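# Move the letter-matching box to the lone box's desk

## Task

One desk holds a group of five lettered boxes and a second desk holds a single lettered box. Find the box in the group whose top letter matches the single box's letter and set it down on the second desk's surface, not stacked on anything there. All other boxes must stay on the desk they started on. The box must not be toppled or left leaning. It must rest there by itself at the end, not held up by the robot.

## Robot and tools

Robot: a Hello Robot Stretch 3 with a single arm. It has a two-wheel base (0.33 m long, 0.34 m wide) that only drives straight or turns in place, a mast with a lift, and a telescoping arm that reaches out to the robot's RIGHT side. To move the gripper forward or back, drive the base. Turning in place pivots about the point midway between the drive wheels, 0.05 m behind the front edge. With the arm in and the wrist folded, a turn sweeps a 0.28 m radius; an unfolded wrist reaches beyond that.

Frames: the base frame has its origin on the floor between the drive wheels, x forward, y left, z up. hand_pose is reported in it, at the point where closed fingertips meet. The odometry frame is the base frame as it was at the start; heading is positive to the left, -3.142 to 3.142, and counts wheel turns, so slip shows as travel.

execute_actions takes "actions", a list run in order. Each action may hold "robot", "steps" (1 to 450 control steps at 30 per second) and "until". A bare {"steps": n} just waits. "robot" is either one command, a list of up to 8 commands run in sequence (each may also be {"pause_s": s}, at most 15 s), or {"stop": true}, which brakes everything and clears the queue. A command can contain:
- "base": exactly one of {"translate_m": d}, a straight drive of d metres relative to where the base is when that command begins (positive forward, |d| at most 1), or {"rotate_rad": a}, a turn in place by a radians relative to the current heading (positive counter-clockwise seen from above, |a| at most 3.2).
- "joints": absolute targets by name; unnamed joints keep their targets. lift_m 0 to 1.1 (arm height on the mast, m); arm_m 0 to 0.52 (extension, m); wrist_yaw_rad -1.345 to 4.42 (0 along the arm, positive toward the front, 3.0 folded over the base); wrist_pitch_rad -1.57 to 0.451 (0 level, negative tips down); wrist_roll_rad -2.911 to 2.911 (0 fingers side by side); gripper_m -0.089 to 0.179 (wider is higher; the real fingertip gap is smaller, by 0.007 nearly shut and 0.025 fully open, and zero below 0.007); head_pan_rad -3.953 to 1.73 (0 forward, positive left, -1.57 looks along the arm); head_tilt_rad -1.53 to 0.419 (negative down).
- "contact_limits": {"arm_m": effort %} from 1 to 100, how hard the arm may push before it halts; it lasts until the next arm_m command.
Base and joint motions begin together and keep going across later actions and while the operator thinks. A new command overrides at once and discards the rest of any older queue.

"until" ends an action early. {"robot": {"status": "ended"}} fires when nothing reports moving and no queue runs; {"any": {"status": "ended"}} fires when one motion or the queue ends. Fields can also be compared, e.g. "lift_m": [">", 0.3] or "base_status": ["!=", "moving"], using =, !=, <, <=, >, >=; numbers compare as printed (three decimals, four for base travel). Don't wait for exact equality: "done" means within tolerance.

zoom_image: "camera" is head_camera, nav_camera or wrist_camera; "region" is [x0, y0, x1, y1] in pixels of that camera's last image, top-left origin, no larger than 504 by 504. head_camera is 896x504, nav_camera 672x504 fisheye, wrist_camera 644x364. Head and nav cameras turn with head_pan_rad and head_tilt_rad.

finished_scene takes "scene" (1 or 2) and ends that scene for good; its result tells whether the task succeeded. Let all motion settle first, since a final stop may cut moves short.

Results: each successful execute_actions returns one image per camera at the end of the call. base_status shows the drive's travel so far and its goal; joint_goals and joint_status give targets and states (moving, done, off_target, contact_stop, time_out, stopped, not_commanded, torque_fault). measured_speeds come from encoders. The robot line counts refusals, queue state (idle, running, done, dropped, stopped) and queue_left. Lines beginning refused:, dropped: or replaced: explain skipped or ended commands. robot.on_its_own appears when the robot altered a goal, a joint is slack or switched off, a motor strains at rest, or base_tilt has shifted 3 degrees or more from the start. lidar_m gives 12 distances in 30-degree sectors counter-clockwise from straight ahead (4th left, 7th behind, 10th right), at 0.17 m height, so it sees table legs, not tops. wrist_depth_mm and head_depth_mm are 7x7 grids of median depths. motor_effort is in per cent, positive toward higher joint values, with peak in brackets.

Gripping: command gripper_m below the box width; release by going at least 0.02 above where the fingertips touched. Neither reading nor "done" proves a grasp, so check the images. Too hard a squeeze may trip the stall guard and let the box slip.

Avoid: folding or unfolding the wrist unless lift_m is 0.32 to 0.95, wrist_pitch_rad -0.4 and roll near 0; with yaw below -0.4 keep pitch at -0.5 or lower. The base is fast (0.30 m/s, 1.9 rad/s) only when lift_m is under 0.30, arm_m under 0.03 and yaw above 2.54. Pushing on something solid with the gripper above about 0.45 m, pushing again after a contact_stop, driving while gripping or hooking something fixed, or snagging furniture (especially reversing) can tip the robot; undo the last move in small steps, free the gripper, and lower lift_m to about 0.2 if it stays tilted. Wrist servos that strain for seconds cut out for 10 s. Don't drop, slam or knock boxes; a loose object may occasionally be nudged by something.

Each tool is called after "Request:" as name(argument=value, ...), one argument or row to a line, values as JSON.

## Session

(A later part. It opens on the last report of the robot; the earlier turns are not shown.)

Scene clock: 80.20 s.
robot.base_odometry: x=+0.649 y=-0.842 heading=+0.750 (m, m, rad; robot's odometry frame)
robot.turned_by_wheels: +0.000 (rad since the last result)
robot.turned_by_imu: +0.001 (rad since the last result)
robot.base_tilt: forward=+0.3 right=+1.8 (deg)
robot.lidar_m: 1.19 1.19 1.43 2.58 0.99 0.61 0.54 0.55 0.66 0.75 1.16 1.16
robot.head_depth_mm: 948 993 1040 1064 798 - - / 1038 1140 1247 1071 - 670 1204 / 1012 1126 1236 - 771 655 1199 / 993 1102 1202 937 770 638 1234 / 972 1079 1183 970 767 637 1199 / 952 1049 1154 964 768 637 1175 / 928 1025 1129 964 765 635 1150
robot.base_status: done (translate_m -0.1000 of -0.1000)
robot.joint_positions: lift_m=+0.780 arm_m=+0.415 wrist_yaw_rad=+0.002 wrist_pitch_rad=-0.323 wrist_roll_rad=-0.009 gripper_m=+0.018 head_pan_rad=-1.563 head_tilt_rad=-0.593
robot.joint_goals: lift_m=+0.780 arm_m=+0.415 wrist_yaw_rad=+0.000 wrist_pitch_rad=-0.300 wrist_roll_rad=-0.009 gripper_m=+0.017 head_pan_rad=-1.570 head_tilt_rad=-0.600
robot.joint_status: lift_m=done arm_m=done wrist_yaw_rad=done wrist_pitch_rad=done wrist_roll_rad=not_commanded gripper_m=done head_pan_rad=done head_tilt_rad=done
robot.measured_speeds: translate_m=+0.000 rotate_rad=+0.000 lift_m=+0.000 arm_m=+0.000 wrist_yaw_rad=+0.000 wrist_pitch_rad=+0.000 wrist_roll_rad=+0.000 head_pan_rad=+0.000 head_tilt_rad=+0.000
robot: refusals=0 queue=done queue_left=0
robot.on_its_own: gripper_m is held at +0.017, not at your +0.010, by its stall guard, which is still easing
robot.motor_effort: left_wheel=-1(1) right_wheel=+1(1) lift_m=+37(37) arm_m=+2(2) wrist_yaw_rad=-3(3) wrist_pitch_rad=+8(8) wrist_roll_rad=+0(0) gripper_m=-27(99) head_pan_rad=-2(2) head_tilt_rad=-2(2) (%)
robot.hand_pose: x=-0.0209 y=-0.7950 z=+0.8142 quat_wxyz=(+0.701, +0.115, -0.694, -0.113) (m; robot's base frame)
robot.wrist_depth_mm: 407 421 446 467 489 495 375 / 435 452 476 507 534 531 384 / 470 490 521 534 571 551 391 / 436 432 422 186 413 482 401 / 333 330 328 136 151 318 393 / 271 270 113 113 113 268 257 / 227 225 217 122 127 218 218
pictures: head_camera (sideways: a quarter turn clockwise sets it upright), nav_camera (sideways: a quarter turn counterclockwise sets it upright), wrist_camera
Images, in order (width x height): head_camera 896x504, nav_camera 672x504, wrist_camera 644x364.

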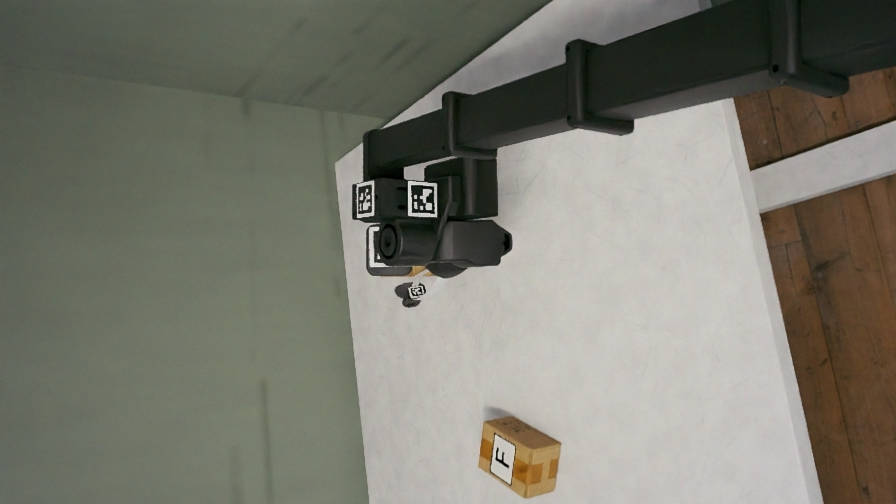

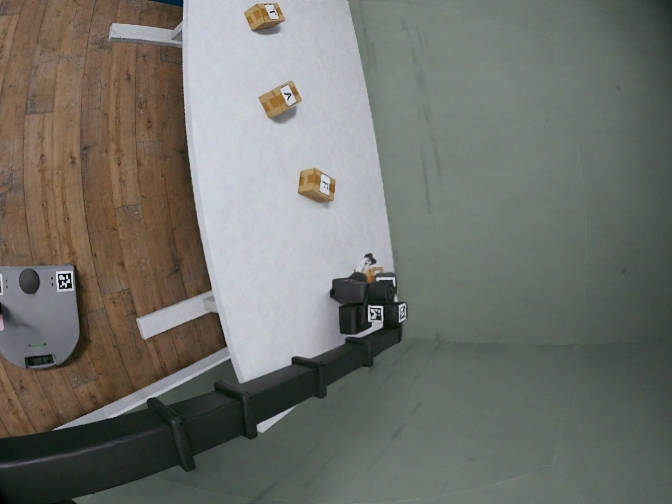

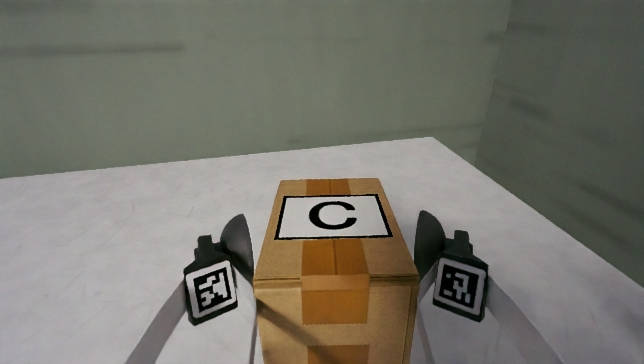

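Request:
execute_actions(
  actions=[
    {"robot":[{"joints":{"arm_m":0,"wrist_yaw_rad":0.5}},{"joints":{"wrist_yaw_rad":2.65,"head_pan_rad":-0.3},"base":{"rotate_rad":1.416}},{"joints":{"lift_m":0.28},"base":{"translate_m":0.3}},{"base":{"translate_m":1}},{"base":{"translate_m":0.8}},{"base":{"rotate_rad":-1.13}}],"steps":450},
    {"steps":450,"until":{"robot":{"status":"ended"}}},
  ],
)

Scene clock: 104.73 s.
robot.base_odometry: x=-0.528 y=+0.897 heading=+1.036 (m, m, rad; robot's odometry frame)
robot.turned_by_wheels: +0.286 (rad since the last result)
robot.turned_by_imu: +0.303 (rad since the last result)
robot.base_tilt: forward=+0.4 right=+1.8 (deg)
robot.lidar_m: 1.78 0.82 0.64 0.60 0.66 0.97 1.26 1.35 2.00 1.36 0.62 0.58
robot.head_depth_mm: 545 571 600 640 719 873 1131 / 661 701 743 791 839 914 1088 / 2994 3339 981 1058 1162 1275 1201 / 3050 3418 2930 2184 1742 1435 1222 / 2928 3325 2928 2177 1728 1440 1224 / 2858 3237 2839 2175 1727 1429 1214 / 2844 3069 2762 2153 1724 1432 1214
robot.base_status: done (rotate_rad -1.1299 of -1.1300)
robot.joint_positions: lift_m=+0.280 arm_m=+0.002 wrist_yaw_rad=+2.647 wrist_pitch_rad=-0.327 wrist_roll_rad=-0.008 gripper_m=+0.037 head_pan_rad=-0.307 head_tilt_rad=-0.594
robot.joint_goals: lift_m=+0.280 arm_m=+0.000 wrist_yaw_rad=+2.650 wrist_pitch_rad=-0.300 wrist_roll_rad=-0.008 gripper_m=+0.036 head_pan_rad=-0.300 head_tilt_rad=-0.600
robot.joint_status: lift_m=done arm_m=done wrist_yaw_rad=done wrist_pitch_rad=done wrist_roll_rad=not_commanded gripper_m=done head_pan_rad=done head_tilt_rad=done
robot.measured_speeds: translate_m=+0.000 rotate_rad=+0.000 lift_m=+0.000 arm_m=+0.000 wrist_yaw_rad=+0.000 wrist_pitch_rad=+0.000 wrist_roll_rad=+0.000 head_pan_rad=+0.000 head_tilt_rad=+0.000
robot: refusals=0 queue=done queue_left=0
robot.on_its_own: gripper_m is held at +0.036, not at your +0.010, by its stall guard, which is not easing now
robot.motor_effort: left_wheel=+3(12) right_wheel=-4(10) lift_m=+24(37) arm_m=-2(3) wrist_yaw_rad=+2(4) wrist_pitch_rad=+9(10) wrist_roll_rad=+0(0) gripper_m=-13(29) head_pan_rad=+2(36) head_tilt_rad=-3(2) (%)
robot.hand_pose: x=+0.0902 y=+0.0601 z=+0.3139 quat_wxyz=(+0.283, +0.702, -0.058, +0.651) (m; robot's base frame)
robot.wrist_depth_mm: 488 530 602 673 757 842 974 / 520 562 639 718 825 927 - / 553 603 680 788 868 - - / 590 651 741 824 858 863 857 / 641 673 711 694 694 643 651 / - 562 - 135 140 544 545 / - 479 477 120 130 456 457
pictures: head_camera (sideways: a quarter turn clockwise sets it upright), nav_camera (sideways: a quarter turn counterclockwise sets it upright), wrist_camera
Images, in order (width x height): head_camera 896x504, nav_camera 672x504, wrist_camera 644x364.

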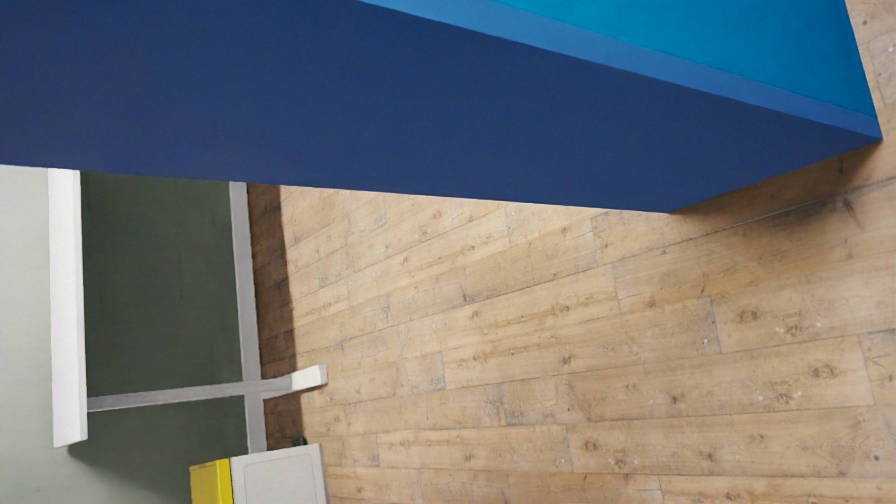

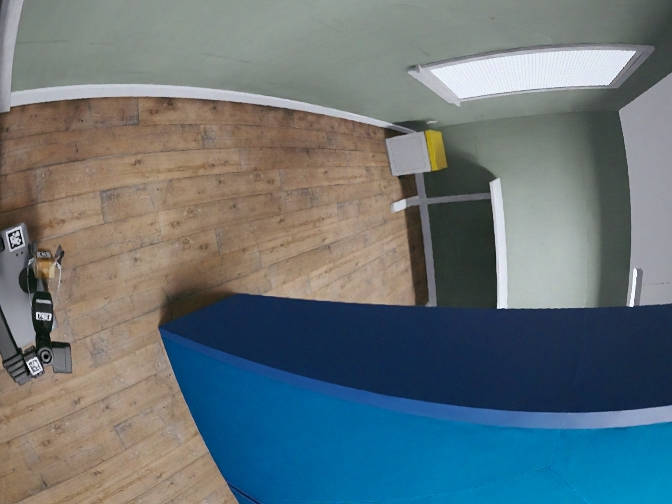

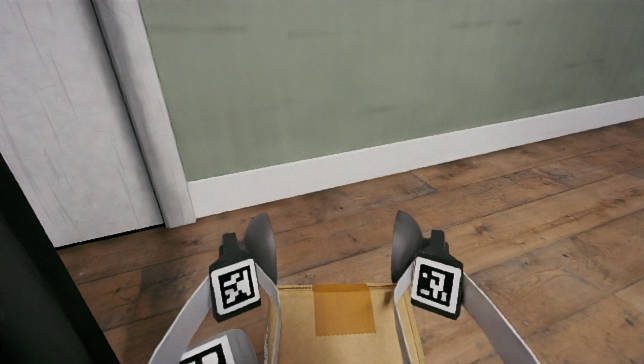

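Request:
execute_actions(
  actions=[
    {"robot":[{"joints":{"gripper_m":0.022,"head_tilt_rad":-1.4,"head_pan_rad":0}},{"base":{"translate_m":1}},{"base":{"translate_m":0.15}}],"steps":450,"until":{"robot":{"status":"ended"}}},
  ],
)

Scene clock: 113.03 s.
robot.base_odometry: x=+0.058 y=+1.887 heading=+1.036 (m, m, rad; robot's odometry frame)
robot.turned_by_wheels: +0.000 (rad since the last result)
robot.turned_by_imu: +0.006 (rad since the last result)
robot.base_tilt: forward=+0.3 right=+1.8 (deg)
robot.lidar_m: 1.42 0.66 0.52 0.51 0.55 0.82 2.40 0.58 0.50 1.41 3.04 2.40
robot.head_depth_mm: 1409 1366 1317 1290 1243 1221 1134 / 1406 1361 1317 1285 1247 1215 1177 / 1396 1355 1308 1283 - 1205 1179 / 1391 1349 1311 1275 - - 1168 / 1388 1340 1307 1269 - - 1162 / 1377 1341 1300 1264 1236 - 1160 / 1365 1330 1297 1253 1223 - 1161
robot.base_status: done (translate_m +0.1500 of +0.1500)
robot.joint_positions: lift_m=+0.280 arm_m=+0.002 wrist_yaw_rad=+2.647 wrist_pitch_rad=-0.327 wrist_roll_rad=-0.008 gripper_m=+0.023 head_pan_rad=-0.007 head_tilt_rad=-1.384
robot.joint_goals: lift_m=+0.280 arm_m=+0.000 wrist_yaw_rad=+2.650 wrist_pitch_rad=-0.300 wrist_roll_rad=-0.008 gripper_m=+0.022 head_pan_rad=+0.000 head_tilt_rad=-1.400
robot.joint_status: lift_m=done arm_m=done wrist_yaw_rad=done wrist_pitch_rad=done wrist_roll_rad=not_commanded gripper_m=done head_pan_rad=done head_tilt_rad=done
robot.measured_speeds: translate_m=+0.000 rotate_rad=+0.000 lift_m=+0.000 arm_m=+0.000 wrist_yaw_rad=+0.000 wrist_pitch_rad=+0.000 wrist_roll_rad=+0.000 head_pan_rad=+0.000 head_tilt_rad=+0.000
robot: refusals=0 queue=done queue_left=0
robot.motor_effort: left_wheel=+3(11) right_wheel=-3(9) lift_m=+24(24) arm_m=-3(2) wrist_yaw_rad=+2(2) wrist_pitch_rad=+9(9) wrist_roll_rad=+0(0) gripper_m=-18(74) head_pan_rad=+4(23) head_tilt_rad=-5(34) (%)
robot.hand_pose: x=+0.0902 y=+0.0601 z=+0.3139 quat_wxyz=(+0.283, +0.702, -0.058, +0.651) (m; robot's base frame)
robot.wrist_depth_mm: 418 450 491 547 599 679 798 / 443 479 524 587 670 755 874 / 468 515 569 626 694 831 954 / 515 547 617 675 784 884 857 / 546 570 631 673 709 657 651 / - 551 - 134 140 533 542 / - 492 470 120 131 467 453
pictures: head_camera (sideways: a quarter turn clockwise sets it upright), nav_camera (sideways: a quarter turn counterclockwise sets it upright), wrist_camera
Images, in order (width x height): head_camera 896x504, nav_camera 672x504, wrist_camera 644x364.

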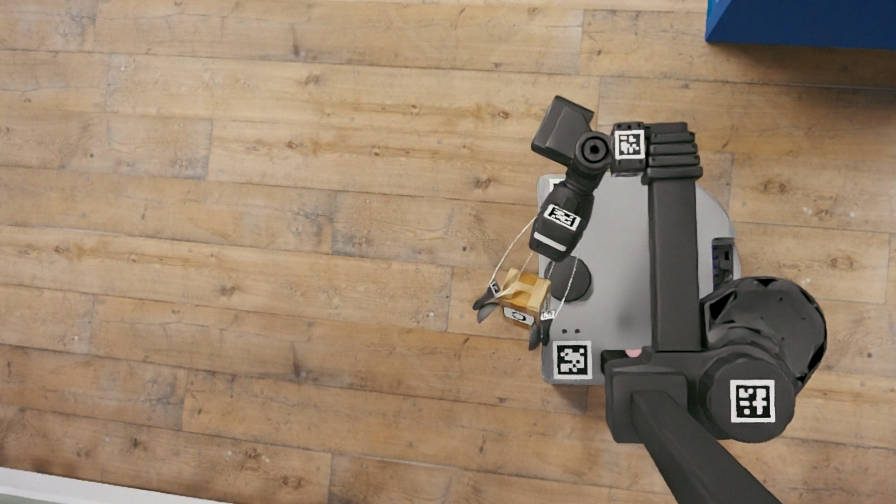

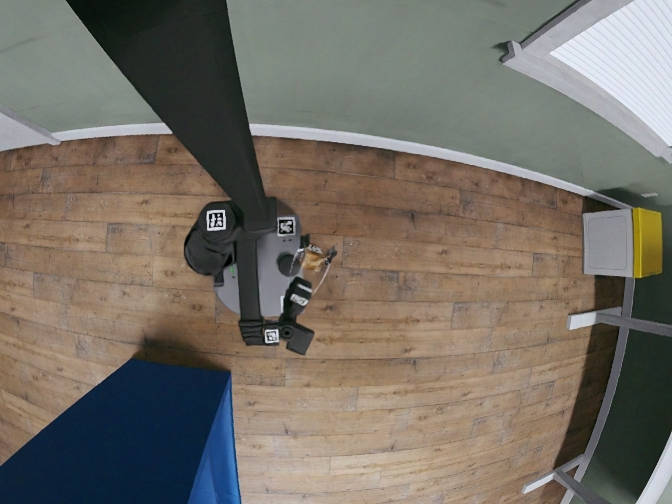

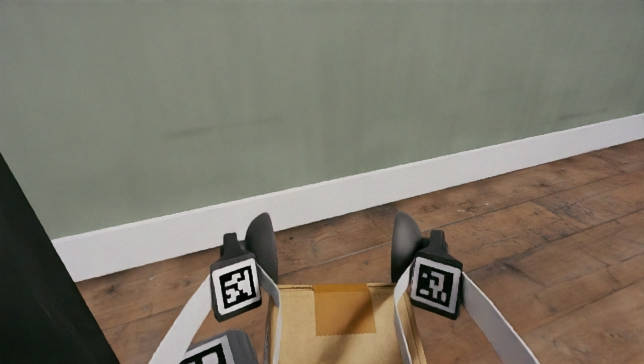

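Request:
execute_actions(
  actions=[
    {"robot":[{"base":{"rotate_rad":-1.27}},{"base":{"translate_m":1}},{"base":{"translate_m":1}},{"base":{"rotate_rad":1.18},"joints":{"lift_m":0.6,"head_pan_rad":-1.5,"head_tilt_rad":-0.4}},{"joints":{"lift_m":1.09,"wrist_yaw_rad":0.5}},{"joints":{"arm_m":0.5}}],"steps":450},
    {"steps":450,"until":{"robot":{"status":"ended"}}},
  ],
)

Scene clock: 138.93 s.
robot.base_odometry: x=+2.004 y=+1.423 heading=+0.946 (m, m, rad; robot's odometry frame)
robot.turned_by_wheels: -0.090 (rad since the last result)
robot.turned_by_imu: -0.073 (rad since the last result)
robot.base_tilt: forward=+0.3 right=+1.8 (deg)
robot.lidar_m: 1.15 1.17 1.89 2.34 1.72 1.10 1.47 1.11 0.94 0.69 1.04 1.60
robot.head_depth_mm: 1161 1285 1319 814 1629 1678 1363 / 1176 - 1337 813 1186 1159 1338 / 1188 - 1234 817 1137 1022 1297 / 1201 1265 1050 814 1133 1054 1340 / 1204 1304 1127 815 1699 1628 1329 / 1209 1311 1340 812 1703 1626 1367 / 1224 1318 1334 814 1167 1531 1339
robot.base_status: done (rotate_rad +1.1799 of +1.1800)
robot.joint_positions: lift_m=+1.090 arm_m=+0.500 wrist_yaw_rad=+0.502 wrist_pitch_rad=-0.327 wrist_roll_rad=-0.008 gripper_m=+0.023 head_pan_rad=-1.493 head_tilt_rad=-0.408
robot.joint_goals: lift_m=+1.090 arm_m=+0.500 wrist_yaw_rad=+0.500 wrist_pitch_rad=-0.300 wrist_roll_rad=-0.008 gripper_m=+0.022 head_pan_rad=-1.500 head_tilt_rad=-0.400
robot.joint_status: lift_m=done arm_m=done wrist_yaw_rad=done wrist_pitch_rad=done wrist_roll_rad=not_commanded gripper_m=done head_pan_rad=done head_tilt_rad=done
robot.measured_speeds: translate_m=+0.000 rotate_rad=+0.000 lift_m=+0.000 arm_m=+0.000 wrist_yaw_rad=+0.000 wrist_pitch_rad=+0.000 wrist_roll_rad=+0.000 head_pan_rad=+0.000 head_tilt_rad=+0.000
robot: refusals=0 queue=done queue_left=0
robot.motor_effort: left_wheel=-1(12) right_wheel=+2(11) lift_m=+38(39) arm_m=+2(3) wrist_yaw_rad=-1(5) wrist_pitch_rad=+9(9) wrist_roll_rad=+0(0) gripper_m=-17(18) head_pan_rad=-2(32) head_tilt_rad=+3(32) (%)
robot.hand_pose: x=+0.0915 y=-0.8507 z=+1.1233 quat_wxyz=(+0.707, +0.284, -0.644, +0.063) (m; robot's base frame)
robot.wrist_depth_mm: - - 869 718 624 554 492 / - - 962 768 672 581 516 / - - - 794 705 620 552 / - - 584 580 580 559 566 / - 460 478 446 466 437 434 / 379 369 - 134 140 361 358 / 314 310 298 120 130 301 299
pictures: head_camera (sideways: a quarter turn clockwise sets it upright), nav_camera (sideways: a quarter turn counterclockwise sets it upright), wrist_camera
Images, in order (width x height): head_camera 896x504, nav_camera 672x504, wrist_camera 644x364.

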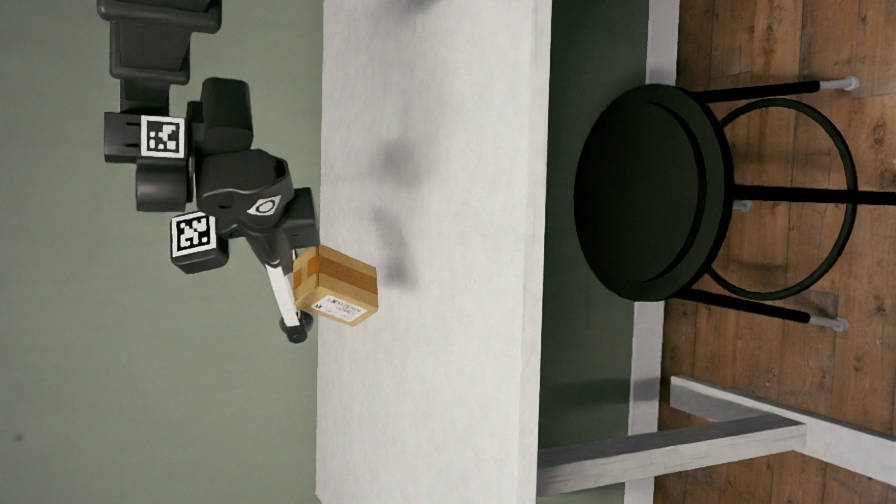

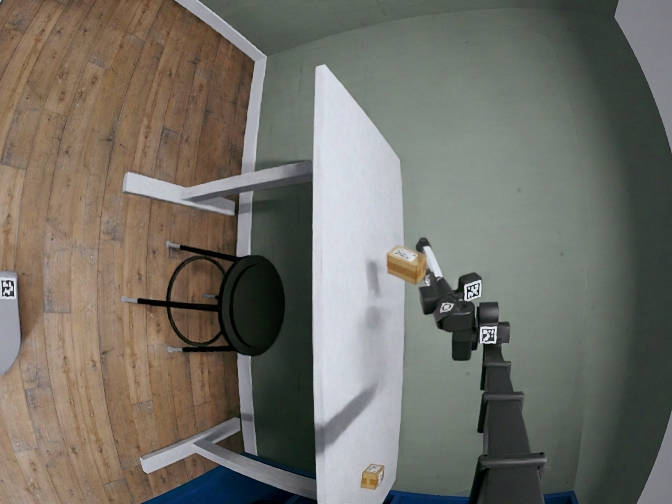

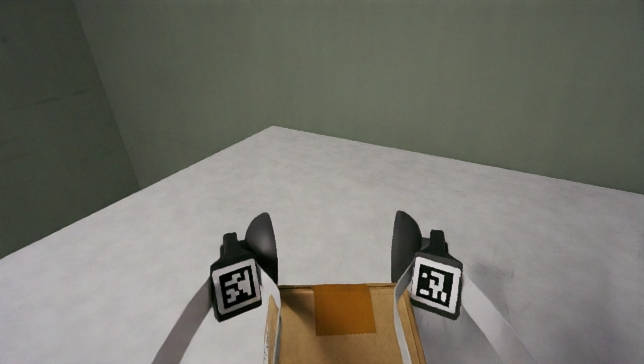

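Request:
execute_actions(
  actions=[
    {"robot":[{"joints":{"lift_m":1.015,"wrist_yaw_rad":0.1}},{"joints":{"lift_m":0.995,"arm_m":0.45}},{"joints":{"lift_m":0.975,"arm_m":0.42}}],"steps":450,"until":{"robot":{"status":"ended"}}},
  ],
)

Scene clock: 142.93 s.
robot.base_odometry: x=+2.004 y=+1.423 heading=+0.946 (m, m, rad; robot's odometry frame)
robot.turned_by_wheels: +0.000 (rad since the last result)
robot.turned_by_imu: +0.001 (rad since the last result)
robot.base_tilt: forward=+0.3 right=+1.8 (deg)
robot.lidar_m: 1.16 1.17 1.89 2.34 1.72 1.10 1.47 1.11 0.94 0.69 1.04 1.60
robot.head_depth_mm: 1170 1265 1316 752 1630 1682 1371 / 1180 1272 - 771 1177 1162 1336 / 1193 1282 - 732 1137 1024 1305 / 1197 1293 1338 772 1137 1058 1334 / 1202 1295 1347 812 1692 1619 1331 / 1219 1312 1344 815 1705 1617 1371 / 1220 1317 1340 812 1168 1537 1342
robot.base_status: done (rotate_rad +1.1799 of +1.1800)
robot.joint_positions: lift_m=+0.982 arm_m=+0.420 wrist_yaw_rad=+0.097 wrist_pitch_rad=-0.303 wrist_roll_rad=-0.012 gripper_m=+0.022 head_pan_rad=-1.493 head_tilt_rad=-0.408
robot.joint_goals: lift_m=+0.982 arm_m=+0.420 wrist_yaw_rad=+0.100 wrist_pitch_rad=-0.300 wrist_roll_rad=-0.012 gripper_m=+0.022 head_pan_rad=-1.500 head_tilt_rad=-0.400
robot.joint_status: lift_m=contact_stop arm_m=done wrist_yaw_rad=done wrist_pitch_rad=done wrist_roll_rad=not_commanded gripper_m=done head_pan_rad=done head_tilt_rad=done
robot.measured_speeds: translate_m=+0.000 rotate_rad=+0.000 lift_m=+0.000 arm_m=+0.000 wrist_yaw_rad=+0.000 wrist_pitch_rad=+0.000 wrist_roll_rad=+0.000 head_pan_rad=+0.000 head_tilt_rad=+0.000
robot: refusals=0 queue=dropped queue_left=0
robot.on_its_own: lift_m is slack since a contact_stop, until your next command for it (your +0.975 is given up)
robot.motor_effort: left_wheel=-1(5) right_wheel=+1(8) lift_m=+30(38) arm_m=-3(3) wrist_yaw_rad=+2(7) wrist_pitch_rad=+1(28) wrist_roll_rad=+1(2) gripper_m=+0(19) head_pan_rad=-1(2) head_tilt_rad=+3(3) (%)
robot.hand_pose: x=+0.0016 y=-0.8015 z=+1.0216 quat_wxyz=(+0.708, +0.141, -0.688, -0.072) (m; robot's base frame)
robot.wrist_depth_mm: 771 743 701 696 670 639 625 / 850 798 764 738 725 683 677 / 888 580 555 560 540 540 528 / 403 394 389 383 379 376 370 / 300 299 295 307 301 290 285 / 243 241 177 229 242 235 232 / 201 200 148 148 197 196 196
pictures: head_camera (sideways: a quarter turn clockwise sets it upright), nav_camera (sideways: a quarter turn counterclockwise sets it upright), wrist_camera
Images, in order (width x height): head_camera 896x504, nav_camera 672x504, wrist_camera 644x364.

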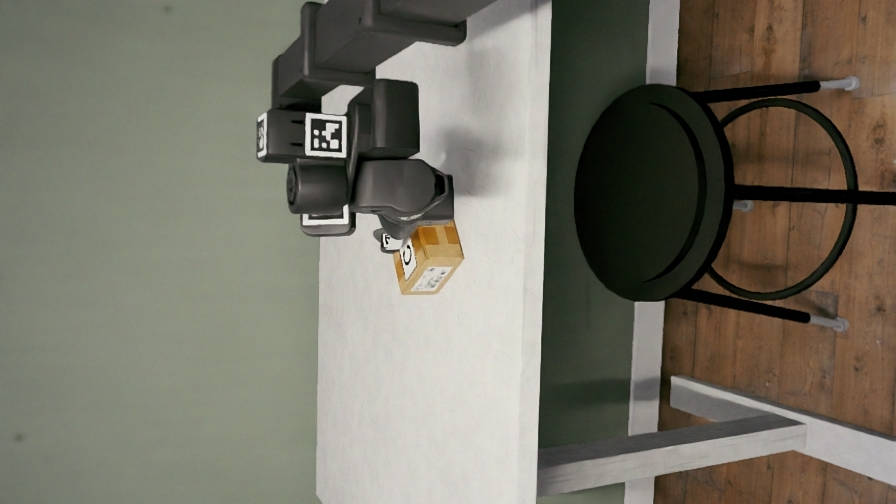

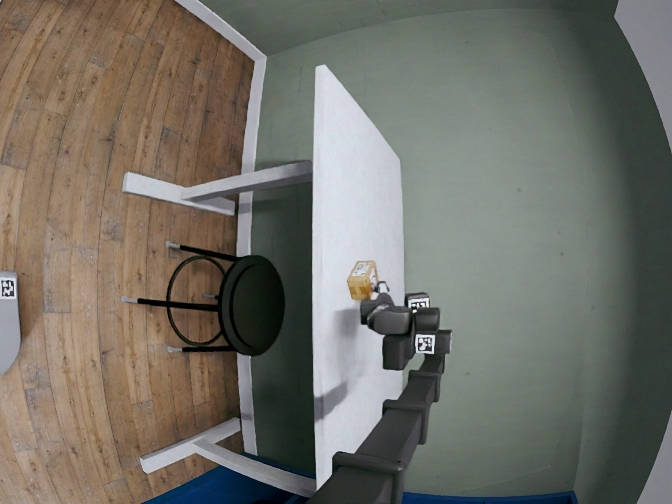

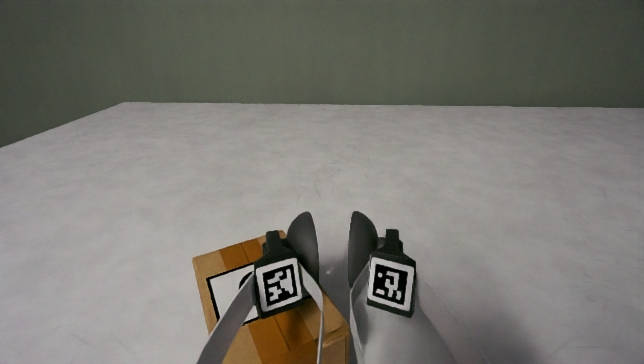

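Request:
execute_actions(
  actions=[
    {"robot":{"joints":{"lift_m":1.07}},"steps":450,"until":{"robot":{"status":"ended"}}},
  ],
)

Request:
finished_scene(
  scene=2,
)

Scene clock: 144.60 s.
robot.base_odometry: x=+2.004 y=+1.423 heading=+0.946 (m, m, rad; robot's odometry frame)
robot.turned_by_wheels: +0.000 (rad since the last result)
robot.turned_by_imu: +0.000 (rad since the last result)
robot.base_tilt: forward=+0.3 right=+1.8 (deg)
robot.lidar_m: 1.16 1.16 1.89 2.34 1.71 1.10 1.47 1.11 0.94 0.69 1.04 1.60
robot.head_depth_mm: 1176 1225 1319 815 1636 1676 1360 / 1177 - 1186 817 1182 1156 1336 / 1189 - 1092 816 1137 1017 1303 / 1203 1288 1336 770 1139 1058 1338 / 1200 1296 1340 813 1686 1626 1336 / 1218 1308 1341 812 1700 1631 1372 / 1225 1320 1337 811 1169 1527 1339
robot.base_status: done (rotate_rad +1.1799 of +1.1800)
robot.joint_positions: lift_m=+1.070 arm_m=+0.420 wrist_yaw_rad=+0.097 wrist_pitch_rad=-0.314 wrist_roll_rad=-0.012 gripper_m=+0.022 head_pan_rad=-1.493 head_tilt_rad=-0.408
robot.joint_goals: lift_m=+1.070 arm_m=+0.420 wrist_yaw_rad=+0.100 wrist_pitch_rad=-0.300 wrist_roll_rad=-0.012 gripper_m=+0.022 head_pan_rad=-1.500 head_tilt_rad=-0.400
robot.joint_status: lift_m=done arm_m=done wrist_yaw_rad=done wrist_pitch_rad=done wrist_roll_rad=not_commanded gripper_m=done head_pan_rad=done head_tilt_rad=done
robot.measured_speeds: translate_m=+0.000 rotate_rad=+0.000 lift_m=+0.000 arm_m=+0.000 wrist_yaw_rad=+0.000 wrist_pitch_rad=+0.000 wrist_roll_rad=+0.000 head_pan_rad=+0.000 head_tilt_rad=+0.000
robot: refusals=0 queue=done queue_left=0
robot.motor_effort: left_wheel=-1(1) right_wheel=+1(1) lift_m=+36(37) arm_m=-3(3) wrist_yaw_rad=+2(2) wrist_pitch_rad=+5(5) wrist_roll_rad=+2(2) gripper_m=+0(1) head_pan_rad=-2(1) head_tilt_rad=+4(3) (%)
robot.hand_pose: x=+0.0015 y=-0.8004 z=+1.1064 quat_wxyz=(+0.707, +0.145, -0.688, -0.076) (m; robot's base frame)
robot.wrist_depth_mm: 793 736 715 716 672 633 629 / 849 817 775 747 713 695 669 / 935 849 799 783 750 731 707 / 634 569 565 550 555 545 532 / 442 435 431 447 435 418 421 / 357 348 351 336 354 343 339 / 298 298 246 285 293 291 285
pictures: head_camera (sideways: a quarter turn clockwise sets it upright), nav_camera (sideways: a quarter turn counterclockwise sets it upright), wrist_camera
Images, in order (width x height): head_camera 896x504, nav_camera 672x504, wrist_camera 644x364.

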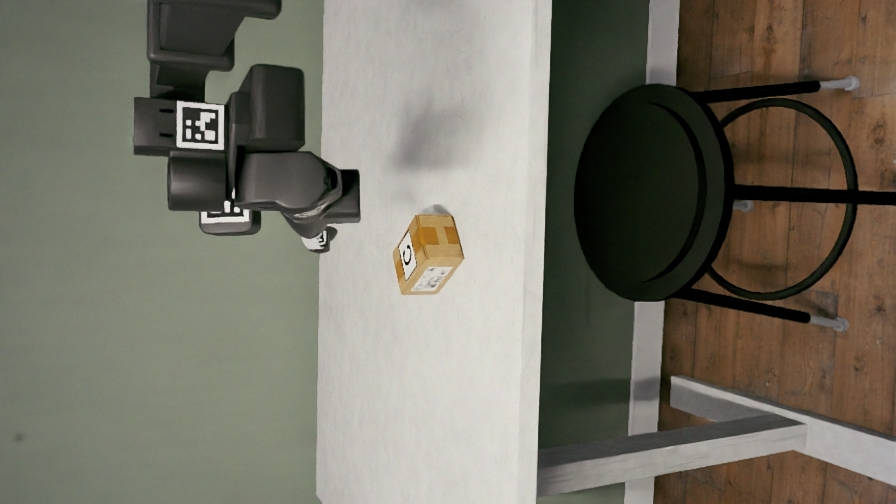

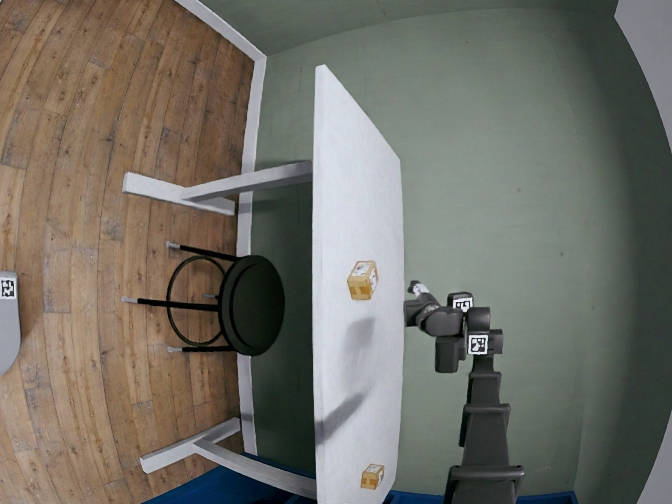

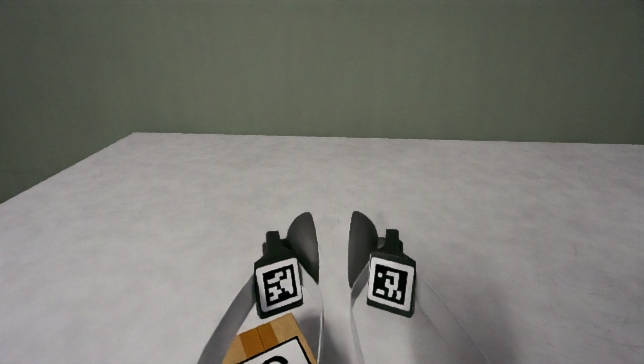

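The scene is finished: the task was done.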